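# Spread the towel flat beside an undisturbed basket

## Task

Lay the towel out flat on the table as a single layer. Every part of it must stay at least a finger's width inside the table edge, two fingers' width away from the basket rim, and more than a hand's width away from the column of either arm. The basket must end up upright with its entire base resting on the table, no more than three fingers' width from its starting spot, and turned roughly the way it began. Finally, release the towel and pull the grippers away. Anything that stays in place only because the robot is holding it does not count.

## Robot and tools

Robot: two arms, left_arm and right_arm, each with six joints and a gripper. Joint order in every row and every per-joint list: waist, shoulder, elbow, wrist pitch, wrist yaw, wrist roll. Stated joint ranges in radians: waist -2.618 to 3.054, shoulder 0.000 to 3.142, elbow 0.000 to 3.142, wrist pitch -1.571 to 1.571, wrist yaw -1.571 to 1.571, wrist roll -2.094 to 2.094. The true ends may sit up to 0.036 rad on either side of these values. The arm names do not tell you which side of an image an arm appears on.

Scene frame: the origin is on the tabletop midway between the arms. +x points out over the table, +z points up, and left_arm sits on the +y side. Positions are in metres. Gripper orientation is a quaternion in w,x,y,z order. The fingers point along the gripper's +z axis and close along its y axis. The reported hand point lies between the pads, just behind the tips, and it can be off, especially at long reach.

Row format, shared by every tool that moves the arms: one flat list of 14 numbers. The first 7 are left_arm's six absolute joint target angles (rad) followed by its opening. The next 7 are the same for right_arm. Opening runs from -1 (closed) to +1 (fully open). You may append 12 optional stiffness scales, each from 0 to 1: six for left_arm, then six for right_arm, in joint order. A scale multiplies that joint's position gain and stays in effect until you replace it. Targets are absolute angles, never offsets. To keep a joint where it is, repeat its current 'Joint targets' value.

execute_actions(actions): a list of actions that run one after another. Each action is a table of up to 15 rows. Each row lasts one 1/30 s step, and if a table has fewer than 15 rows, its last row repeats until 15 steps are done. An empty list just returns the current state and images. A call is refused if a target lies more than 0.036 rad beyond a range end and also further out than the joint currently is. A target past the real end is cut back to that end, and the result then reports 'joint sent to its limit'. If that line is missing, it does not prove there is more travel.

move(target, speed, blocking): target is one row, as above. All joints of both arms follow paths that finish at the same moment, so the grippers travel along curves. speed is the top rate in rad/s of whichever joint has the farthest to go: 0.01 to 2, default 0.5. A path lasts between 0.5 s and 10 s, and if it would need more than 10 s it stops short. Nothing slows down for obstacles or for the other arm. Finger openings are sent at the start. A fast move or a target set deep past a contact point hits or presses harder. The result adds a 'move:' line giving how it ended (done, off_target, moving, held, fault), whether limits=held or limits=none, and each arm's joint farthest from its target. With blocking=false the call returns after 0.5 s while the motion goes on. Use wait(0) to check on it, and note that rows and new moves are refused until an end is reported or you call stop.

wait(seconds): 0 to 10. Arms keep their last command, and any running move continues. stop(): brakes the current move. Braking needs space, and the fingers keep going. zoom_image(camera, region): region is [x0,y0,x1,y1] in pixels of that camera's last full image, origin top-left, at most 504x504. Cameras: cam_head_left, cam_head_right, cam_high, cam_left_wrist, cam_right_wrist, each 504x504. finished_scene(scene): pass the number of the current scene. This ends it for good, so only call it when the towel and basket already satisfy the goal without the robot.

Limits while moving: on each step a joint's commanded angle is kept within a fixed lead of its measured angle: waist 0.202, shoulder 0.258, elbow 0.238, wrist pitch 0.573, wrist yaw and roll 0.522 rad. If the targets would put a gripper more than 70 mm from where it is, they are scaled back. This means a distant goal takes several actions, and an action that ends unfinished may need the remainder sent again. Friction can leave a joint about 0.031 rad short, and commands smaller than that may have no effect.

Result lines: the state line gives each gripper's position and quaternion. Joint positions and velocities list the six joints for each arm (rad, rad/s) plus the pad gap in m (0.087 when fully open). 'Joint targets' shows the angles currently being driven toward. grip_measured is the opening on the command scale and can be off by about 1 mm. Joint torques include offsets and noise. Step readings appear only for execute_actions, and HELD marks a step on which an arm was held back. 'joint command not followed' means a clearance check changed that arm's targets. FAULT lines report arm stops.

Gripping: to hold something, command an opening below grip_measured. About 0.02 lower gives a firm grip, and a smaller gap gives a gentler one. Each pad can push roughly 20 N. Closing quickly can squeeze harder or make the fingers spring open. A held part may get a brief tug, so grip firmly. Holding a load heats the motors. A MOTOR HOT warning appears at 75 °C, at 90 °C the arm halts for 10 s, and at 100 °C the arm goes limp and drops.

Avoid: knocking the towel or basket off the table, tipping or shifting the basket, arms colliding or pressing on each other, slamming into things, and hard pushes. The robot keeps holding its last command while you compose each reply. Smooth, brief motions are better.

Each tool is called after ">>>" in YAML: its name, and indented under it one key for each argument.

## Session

>>> execute_actions:
  actions: []

Scene clock: 0.00 s.
left_arm: end_effector_position=(+0.2004, +0.6150, +0.0951) grip_measured=+0.990 end_effector_quat_wxyz=(-0.070, -0.419, +0.905, +0.009) | right_arm: end_effector_position=(+0.1239, -0.5287, +0.3336) grip_measured=+1.000 end_effector_quat_wxyz=(+0.082, -0.212, +0.787, -0.573)
Joint names: [waist, shoulder, elbow, wrist pitch, wrist yaw, wrist roll]
Joint positions: left_arm=[ 0.945  2.11   1.86  -1.428 -0.091  0.135  0.087] | right_arm=[-0.237  0.612  1.026 -0.861  0.701 -1.392  0.087]
Joint velocities: left_arm=[ 0.007  0.022 -0.017  0.066 -0.022  0.022 -0.   ] | right_arm=[ 0.017  0.002  0.017  0.051 -0.037 -0.051  0.   ]
Joint torques (N m, as the arm reports them, + toward a larger angle): no reading
Motor temperatures (°C, as the motors report them): left_arm=[28 29 30 33 30 30] | right_arm=[27 34 30 31 27 31]
Joint targets: left_arm=[0.945 2.110 1.860 -1.428 -0.091 0.135] | right_arm=[-0.237 0.612 1.026 -0.861 0.701 -1.392]
Joint stiffness scale: left_arm=[1. 1. 1. 1. 1. 1.] | right_arm=[1. 1. 1. 1. 1. 1.]

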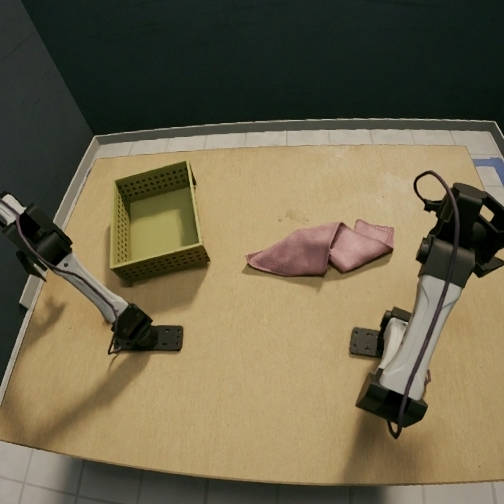

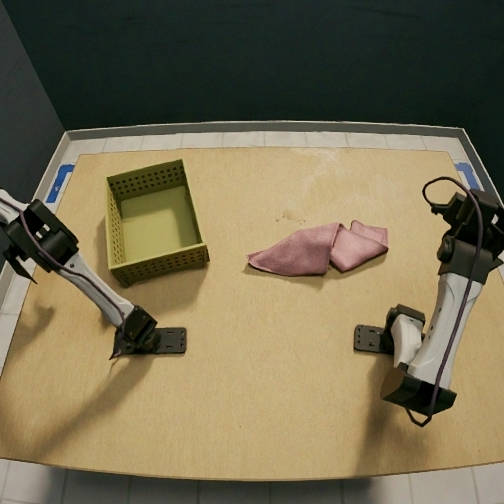

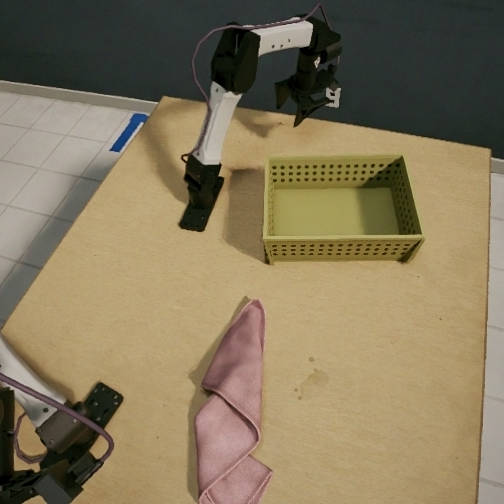

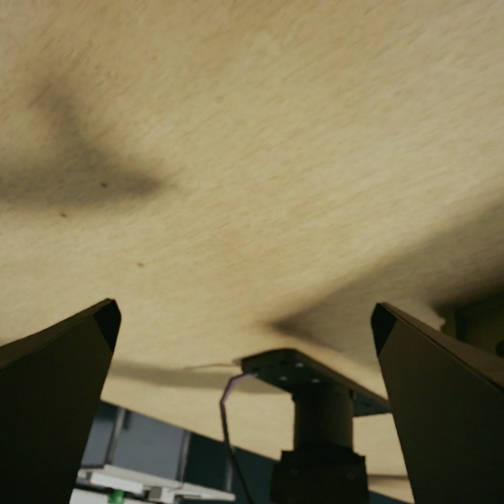

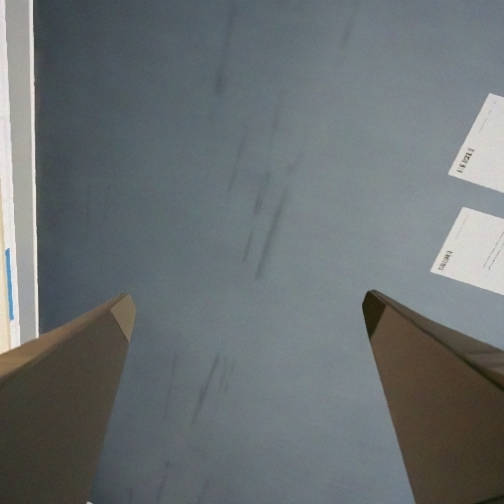

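>>> zoom_image:
  camera: "cam_head_left"
  region: [235,195,405,295]

>>> zoom_image:
  camera: "cam_high"
  region: [130,284,350,504]

Region (235, 195, 405, 295) of cam_head_left's 504x504 image, scaled by 2.965, with more detail than that image has; it fills the top 296 rows of this view, and the rest is white.

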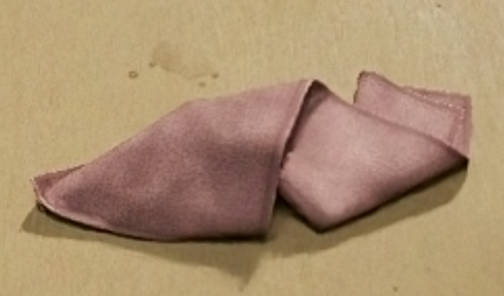

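Region (130, 284, 350, 504) of cam_high's 504x504 image, scaled by 2.291, with more detail than that image has.

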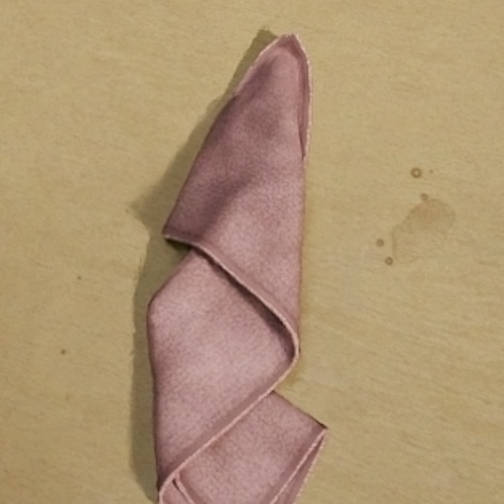

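>>> move:
  target: [0.945,1.4,1.4,-1.3,0,0,1, 0.885,1.79,1.225,-1.01,0,0,0.2]
  speed: 1

Scene clock: 3.73 s.
left_arm: end_effector_position=(+0.1661, +0.5243, +0.1813) grip_measured=+0.990 end_effector_quat_wxyz=(+0.104, -0.476, +0.871, +0.063) | right_arm: end_effector_position=(+0.2410, -0.1544, +0.0419) grip_measured=+0.200 end_effector_quat_wxyz=(+0.007, -0.349, +0.937, -0.004)
Joint names: [waist, shoulder, elbow, wrist pitch, wrist yaw, wrist roll]
Joint positions: left_arm=[ 0.945  1.418  1.414 -1.322 -0.01   0.007  0.087] | right_arm=[ 0.881  1.776  1.212 -0.997  0.012 -0.007  0.052]
Joint velocities: left_arm=[ 0.002 -0.022  0.007 -0.037 -0.007 -0.11   0.001] | right_arm=[-0.002 -0.002  0.002  0.007 -0.051  0.066  0.   ]
Joint torques (N m, as the arm reports them, + toward a larger angle): left_arm=[-0.33 -6.3   4.84  1.09 -0.01 -0.03] | right_arm=[ 0.19 -8.13  9.01  0.38 -0.05 -0.05]
Motor temperatures (°C, as the motors report them): left_arm=[28 30 30 33 30 30] | right_arm=[27 34 31 32 27 31]
Joint targets: left_arm=[0.945 1.400 1.400 -1.300 -0.000 0.000] | right_arm=[0.885 1.790 1.225 -1.010 -0.000 -0.000]
Joint stiffness scale: left_arm=[1. 1. 1. 1. 1. 1.] | right_arm=[1. 1. 1. 1. 1. 1.]
move: off_target (left_arm); limits=none; left_arm: farthest joint: the wrist pitch, 0.022 radians from its target (0.128 radians at the start); right_arm: farthest joint: the shoulder, 0.014 radians from its target (1.178 radians at the start)

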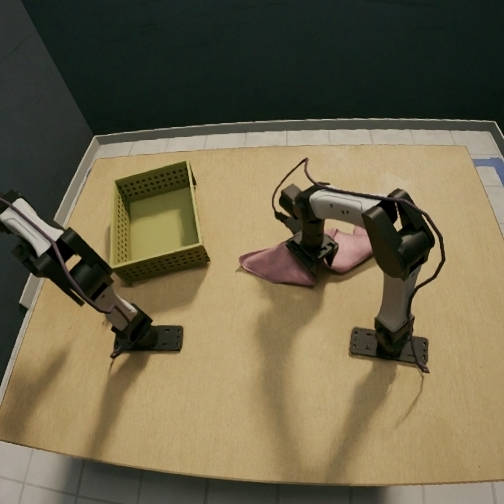

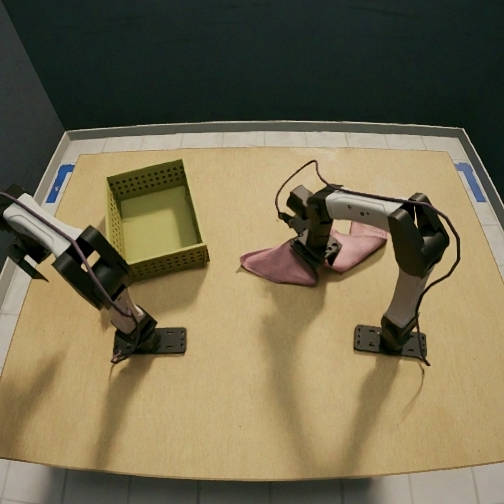

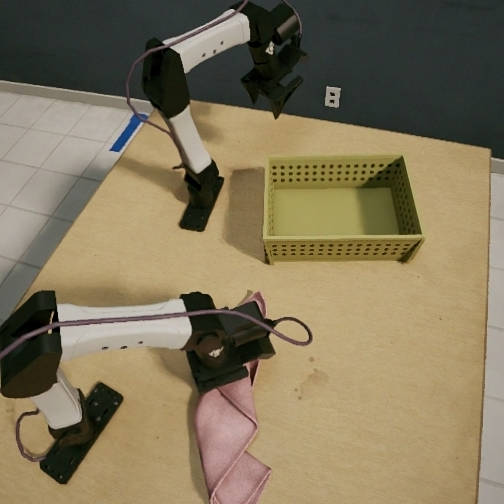

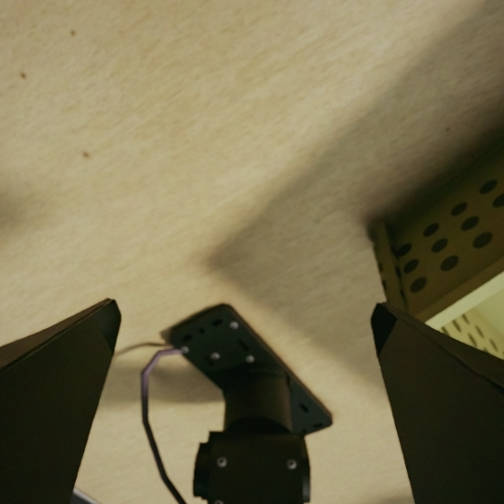

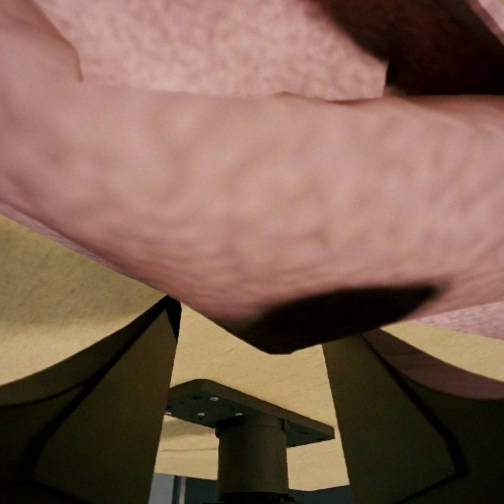

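>>> move:
  target: [0.945,1.4,1.4,-1.3,0,0,1, 0.885,1.7,1.4,-1.27,0,0,0.2]

>>> move:
  target: [0.945,1.4,1.4,-1.3,0,0,1, 1.06,1.75,1.4,-1.22,0,0,0.2]

Scene clock: 5.67 s.
left_arm: end_effector_position=(+0.1661, +0.5244, +0.1813) grip_measured=+0.990 end_effector_quat_wxyz=(+0.105, -0.476, +0.871, +0.064) | right_arm: end_effector_position=(+0.2341, -0.1598, +0.1064) grip_measured=+0.200 end_effector_quat_wxyz=(+0.000, -0.348, +0.937, -0.005)
Joint names: [waist, shoulder, elbow, wrist pitch, wrist yaw, wrist roll]
Joint positions: left_arm=[ 0.945  1.418  1.414 -1.322 -0.01   0.007  0.087] | right_arm=[ 0.881  1.707  1.391 -1.257  0.01  -0.006  0.052]
Joint velocities: left_arm=[-0.017 -0.017 -0.002 -0.051 -0.007 -0.007 -0.001] | right_arm=[ 0.007  0.007 -0.007  0.066 -0.037 -0.037  0.   ]
Joint torques (N m, as the arm reports them, + toward a larger angle): left_arm=[-0.25 -6.39  4.89  1.1  -0.02 -0.04] | right_arm=[ 0.19 -9.42  9.01  0.35 -0.06 -0.04]
Motor temperatures (°C, as the motors report them): left_arm=[28 30 30 33 30 30] | right_arm=[27 34 31 31 27 31]
Joint targets: left_arm=[0.945 1.400 1.400 -1.300 -0.000 -0.000] | right_arm=[0.885 1.700 1.400 -1.270 0.000 0.000]
Joint stiffness scale: left_arm=[1. 1. 1. 1. 1. 1.] | right_arm=[1. 1. 1. 1. 1. 1.]
move: off_target (left_arm); limits=none; left_arm: farthest joint: the wrist pitch, 0.022 radians from its target (0.022 radians at the start); right_arm: farthest joint: the wrist pitch, 0.013 radians from its target (0.273 radians at the start)

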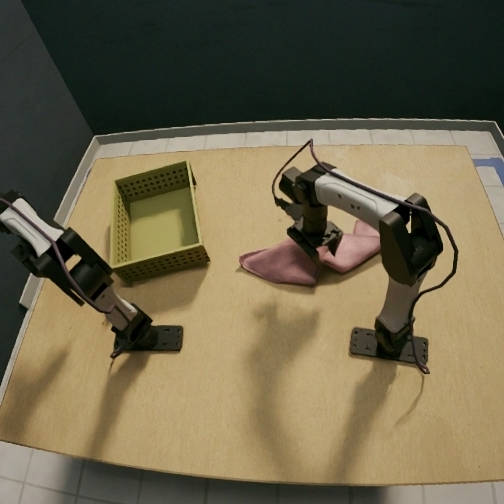

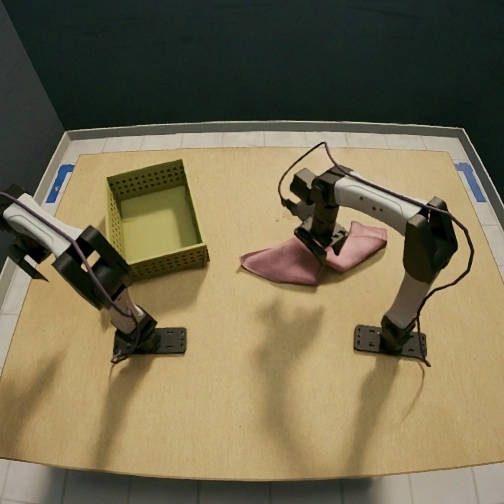

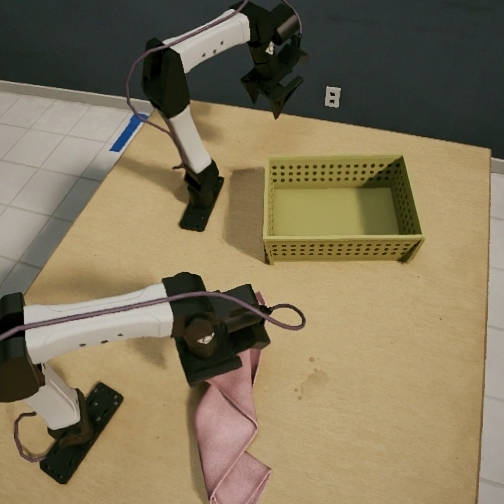

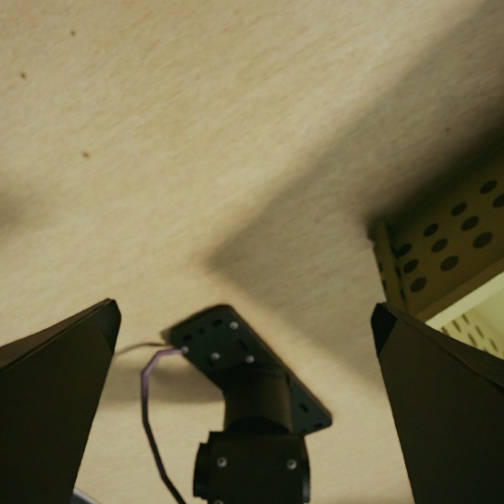

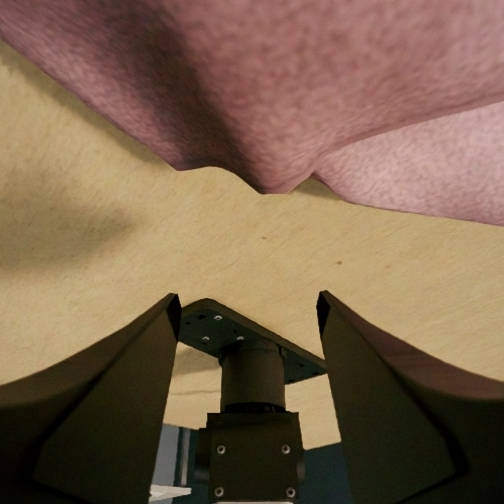

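Scene clock: 6.53 s.
left_arm: end_effector_position=(+0.1661, +0.5244, +0.1813) grip_measured=+0.990 end_effector_quat_wxyz=(+0.105, -0.476, +0.871, +0.064) | right_arm: end_effector_position=(+0.2061, -0.1213, +0.1002) grip_measured=+0.200 end_effector_quat_wxyz=(+0.005, -0.428, +0.904, -0.001)
Joint names: [waist, shoulder, elbow, wrist pitch, wrist yaw, wrist roll]
Joint positions: left_arm=[ 0.945  1.418  1.414 -1.322 -0.01   0.007  0.087] | right_arm=[ 1.054  1.727  1.391 -1.226  0.007 -0.006  0.052]
Joint velocities: left_arm=[-0.002 -0.012 -0.002 -0.022  0.066 -0.095 -0.001] | right_arm=[-0.007 -0.007 -0.007 -0.095  0.007 -0.022 -0.001]
Joint torques (N m, as the arm reports them, + toward a larger angle): left_arm=[-0.32 -6.31  4.89  1.1  -0.03 -0.02] | right_arm=[ 0.3  -7.14  8.96  0.59 -0.02 -0.04]
Motor temperatures (°C, as the motors report them): left_arm=[28 30 30 33 30 30] | right_arm=[27 34 32 31 27 31]
Joint targets: left_arm=[0.945 1.400 1.400 -1.300 -0.000 0.000] | right_arm=[1.060 1.750 1.400 -1.220 0.000 -0.000]
Joint stiffness scale: left_arm=[1. 1. 1. 1. 1. 1.] | right_arm=[1. 1. 1. 1. 1. 1.]
move: off_target (left_arm, right_arm); limits=none; left_arm: farthest joint: the wrist pitch, 0.022 radians from its target (0.022 radians at the start); right_arm: farthest joint: the shoulder, 0.023 radians from its target (0.043 radians at the start)

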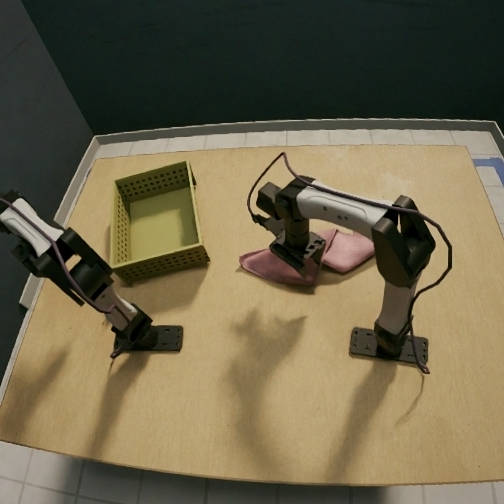

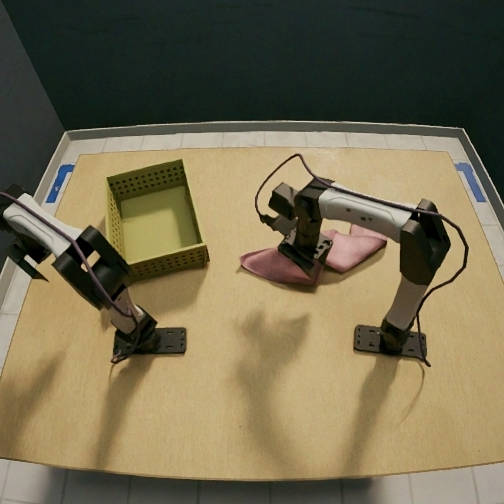

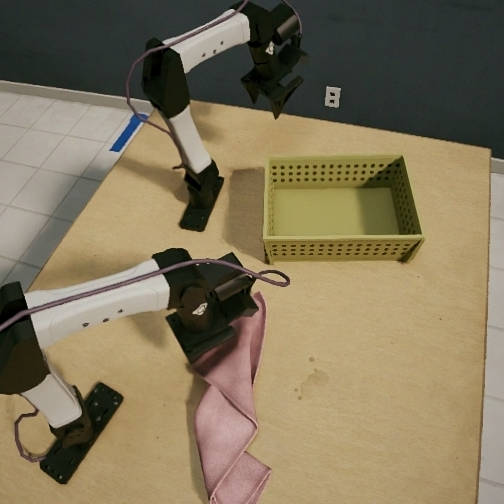

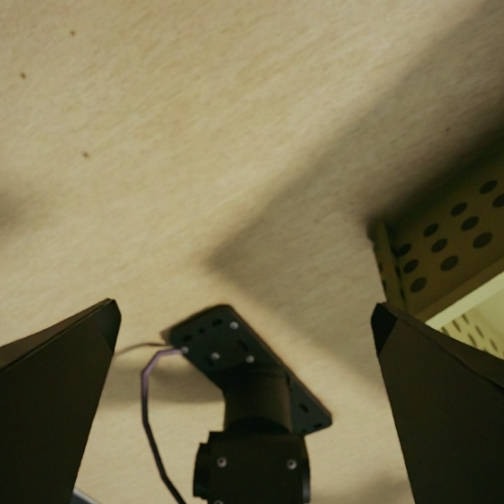

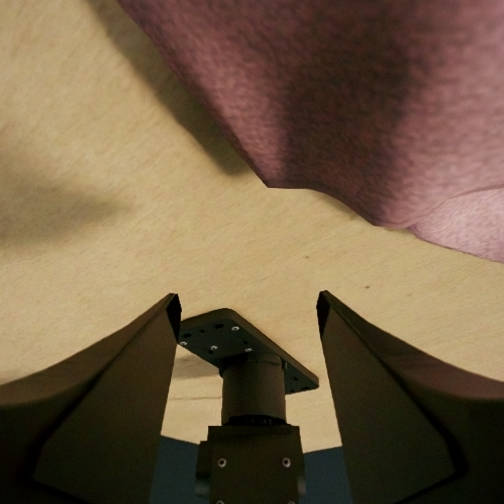

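>>> move:
  target: [0.945,1.4,1.4,-1.3,0,0,1, 1.06,1.86,1.12,-0.87,0,0,0]
  speed: 0.3

>>> move:
  target: [0.945,1.4,1.4,-1.3,0,0,1, 1.06,1.86,1.12,-0.87,0,0,-1]

>>> move:
  target: [0.945,1.4,1.4,-1.3,0,0,1, 0.95,1.8,1.65,-1.35,0,0,-1]
  speed: 0.4

Scene clock: 9.03 s.
left_arm: end_effector_position=(+0.1661, +0.5244, +0.1813) grip_measured=+0.990 end_effector_quat_wxyz=(+0.105, -0.476, +0.871, +0.064) | right_arm: end_effector_position=(+0.2060, -0.1213, +0.0081) grip_measured=+0.000 end_effector_quat_wxyz=(-0.001, -0.428, +0.904, -0.004)
Joint names: [waist, shoulder, elbow, wrist pitch, wrist yaw, wrist roll]
Joint positions: left_arm=[ 0.945  1.418  1.414 -1.322 -0.01   0.007  0.087] | right_arm=[ 1.054  1.836  1.141 -0.881  0.007 -0.005  0.044]
Joint velocities: left_arm=[-0.007  0.007 -0.012  0.007 -0.051 -0.037  0.   ] | right_arm=[-0.007  0.012  0.002 -0.022 -0.081 -0.007  0.   ]
Joint torques (N m, as the arm reports them, + toward a larger angle): left_arm=[-0.28 -6.33  4.8   1.1   0.    0.01] | right_arm=[ 0.36 -7.63  5.57  0.62 -0.03 -0.05]
Motor temperatures (°C, as the motors report them): left_arm=[28 31 30 33 30 30] | right_arm=[27 34 32 31 27 31]
Joint targets: left_arm=[0.945 1.400 1.400 -1.300 -0.000 -0.000] | right_arm=[1.060 1.860 1.120 -0.870 -0.000 0.000]
Joint stiffness scale: left_arm=[1. 1. 1. 1. 1. 1.] | right_arm=[1. 1. 1. 1. 1. 1.]
move: off_target (left_arm, right_arm); limits=none; left_arm: farthest joint: the wrist pitch, 0.022 radians from its target (0.022 radians at the start); right_arm: farthest joint: the shoulder, 0.024 radians from its target (0.133 radians at the start)

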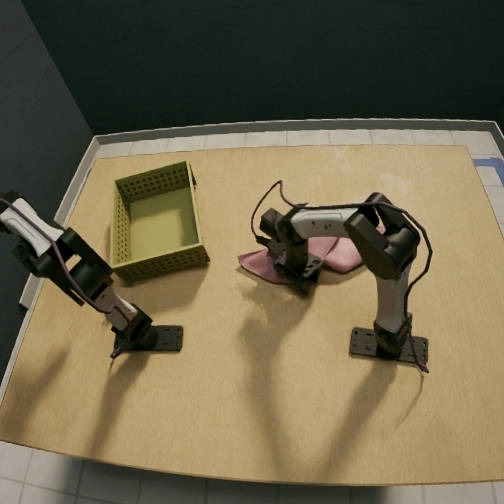

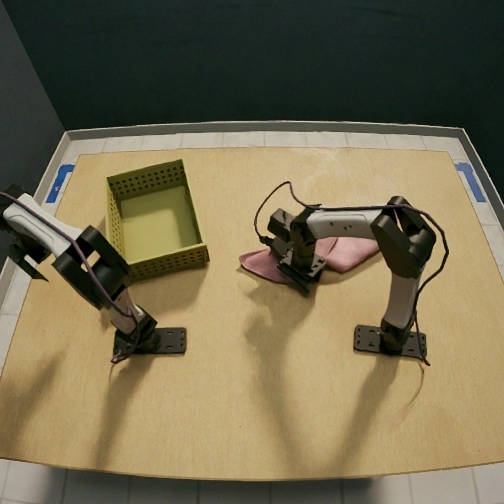

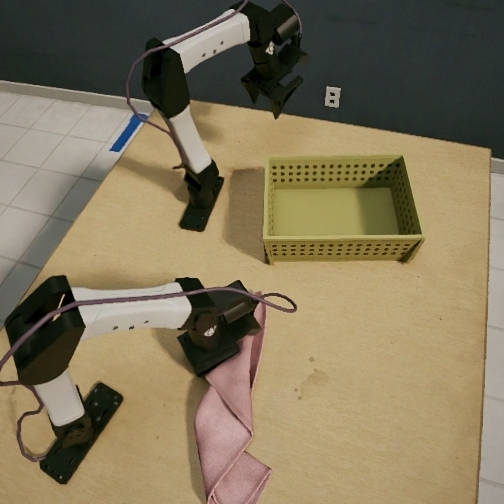

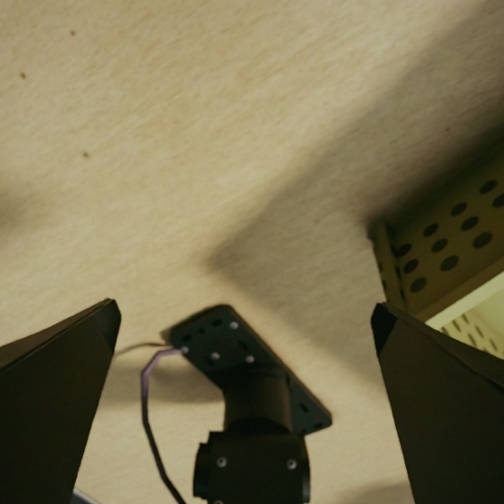

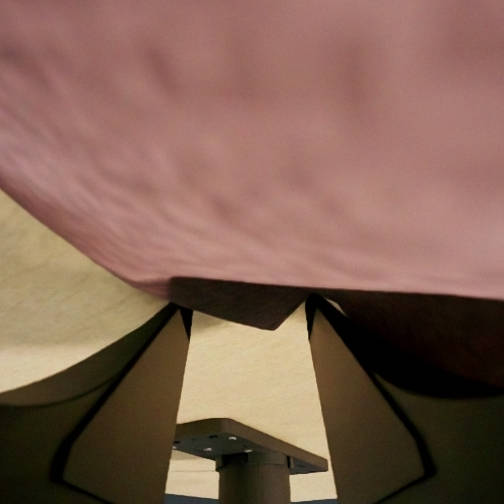

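Scene clock: 9.73 s.
left_arm: end_effector_position=(+0.1661, +0.5244, +0.1813) grip_measured=+0.990 end_effector_quat_wxyz=(+0.105, -0.476, +0.871, +0.064) | right_arm: end_effector_position=(+0.2059, -0.1216, +0.0084) grip_measured=-0.903 end_effector_quat_wxyz=(-0.002, -0.428, +0.904, -0.005)
Joint names: [waist, shoulder, elbow, wrist pitch, wrist yaw, wrist roll]
Joint positions: left_arm=[ 0.945  1.418  1.414 -1.322 -0.01   0.007  0.087] | right_arm=[ 1.054  1.835  1.141 -0.883  0.007 -0.005  0.004]
Joint velocities: left_arm=[0.022 0.002 0.007 0.066 0.007 0.037 0.001] | right_arm=[-0.002 -0.002  0.007 -0.051 -0.037 -0.066  0.   ]
Joint torques (N m, as the arm reports them, + toward a larger angle): left_arm=[-0.24 -6.31  4.78  1.09 -0.01  0.  ] | right_arm=[ 0.35 -7.56  5.57  0.67 -0.03 -0.05]
Motor temperatures (°C, as the motors report them): left_arm=[28 31 30 34 30 30] | right_arm=[27 34 32 31 27 31]
Joint targets: left_arm=[0.945 1.400 1.400 -1.300 -0.000 0.000] | right_arm=[1.060 1.860 1.120 -0.870 0.000 -0.000]
Joint stiffness scale: left_arm=[1. 1. 1. 1. 1. 1.] | right_arm=[1. 1. 1. 1. 1. 1.]
move: off_target (left_arm, right_arm); limits=none; left_arm: farthest joint: the wrist pitch, 0.022 radians from its target (0.022 radians at the start); right_arm: farthest joint: the shoulder, 0.025 radians from its target (0.024 radians at the start)

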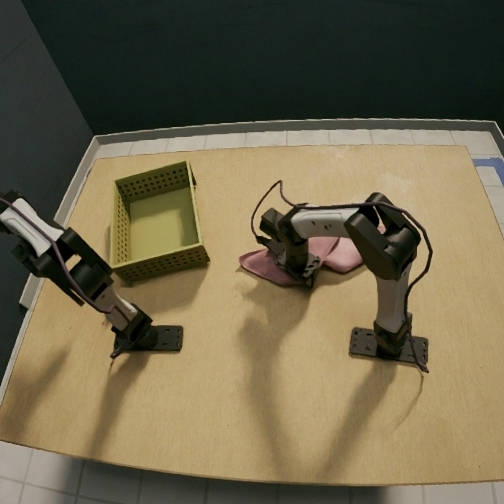

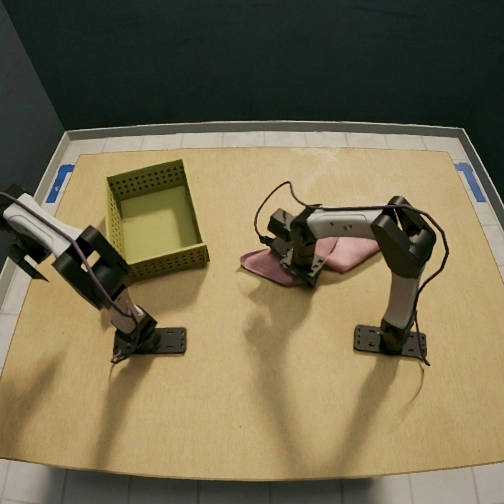

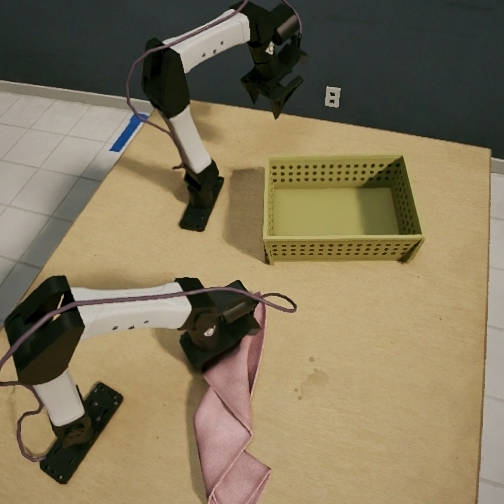

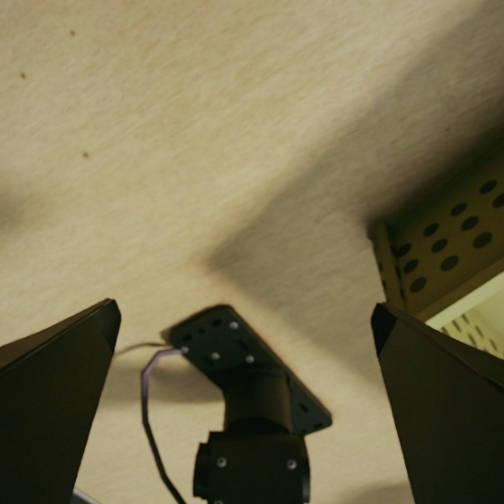

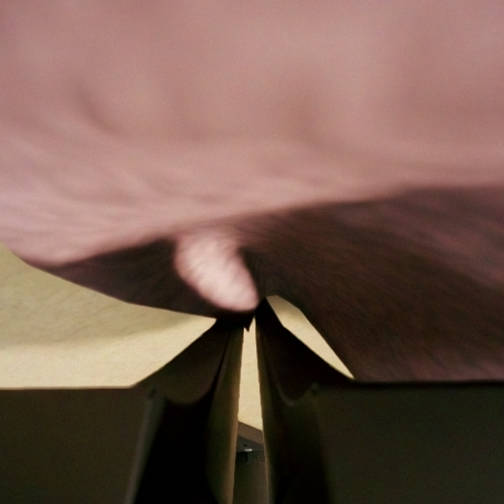

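Scene clock: 11.73 s.
left_arm: end_effector_position=(+0.1662, +0.5243, +0.1813) grip_measured=+0.990 end_effector_quat_wxyz=(+0.105, -0.476, +0.871, +0.063) | right_arm: end_effector_position=(+0.2506, -0.1128, +0.1365) grip_measured=-0.903 end_effector_quat_wxyz=(+0.033, -0.385, +0.922, +0.010)
Joint names: [waist, shoulder, elbow, wrist pitch, wrist yaw, wrist roll]
Joint positions: left_arm=[ 0.945  1.418  1.414 -1.322 -0.009  0.007  0.087] | right_arm=[ 0.961  1.808  1.64  -1.335  0.007 -0.005  0.004]
Joint velocities: left_arm=[-0.017 -0.002 -0.012  0.037  0.007 -0.037 -0.   ] | right_arm=[-0.027  0.002 -0.012  0.022 -0.081  0.051 -0.001]
Joint torques (N m, as the arm reports them, + toward a larger angle): left_arm=[-0.29 -6.31  4.88  1.12  0.   -0.02] | right_arm=[ -0.98 -10.69   9.22   0.48  -0.03  -0.05]
Motor temperatures (°C, as the motors report them): left_arm=[28 31 30 34 30 30] | right_arm=[27 35 32 31 27 31]
Joint targets: left_arm=[0.945 1.400 1.400 -1.300 0.000 -0.000] | right_arm=[0.950 1.800 1.650 -1.350 -0.000 -0.000]
Joint stiffness scale: left_arm=[1. 1. 1. 1. 1. 1.] | right_arm=[1. 1. 1. 1. 1. 1.]
move: off_target (left_arm); limits=none; left_arm: farthest joint: the wrist pitch, 0.022 radians from its target (0.022 radians at the start); right_arm: farthest joint: the wrist pitch, 0.015 radians from its target (0.467 radians at the start)

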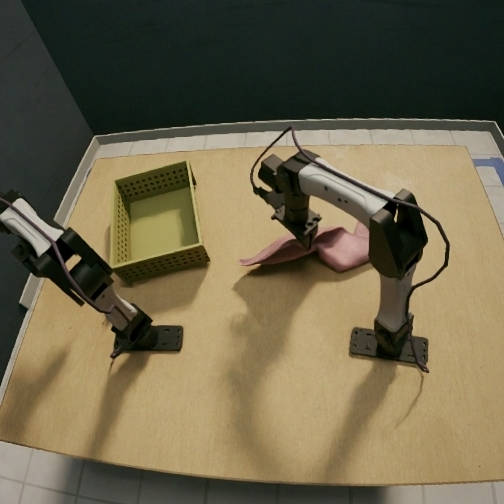

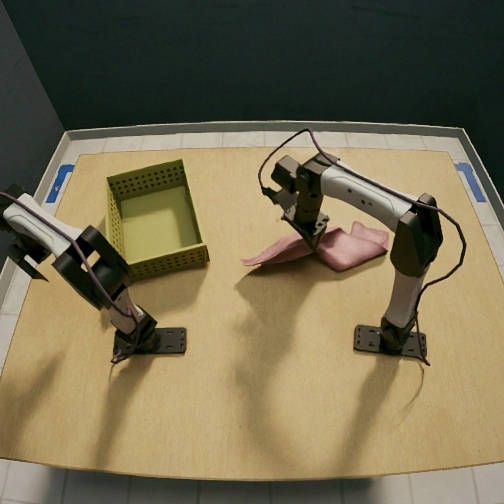

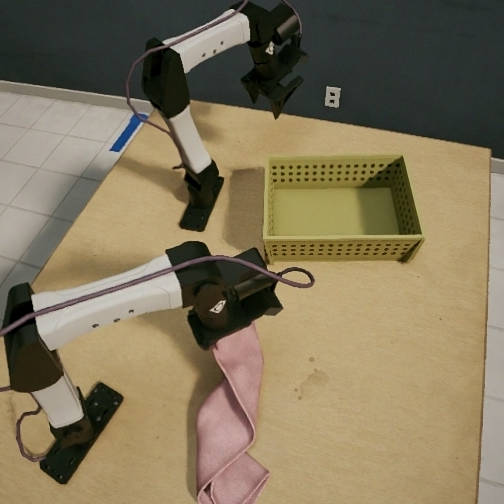

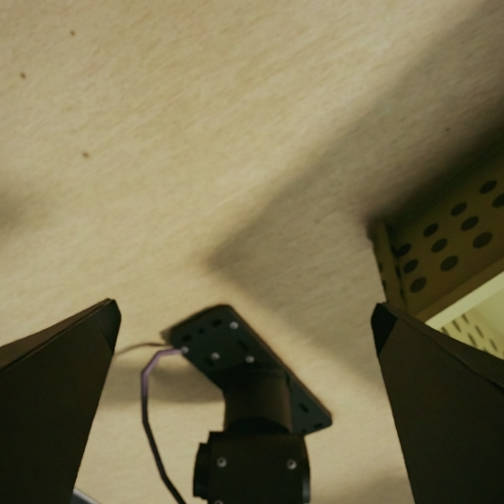

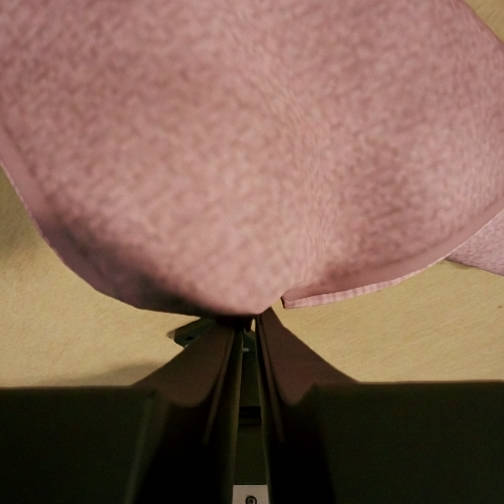

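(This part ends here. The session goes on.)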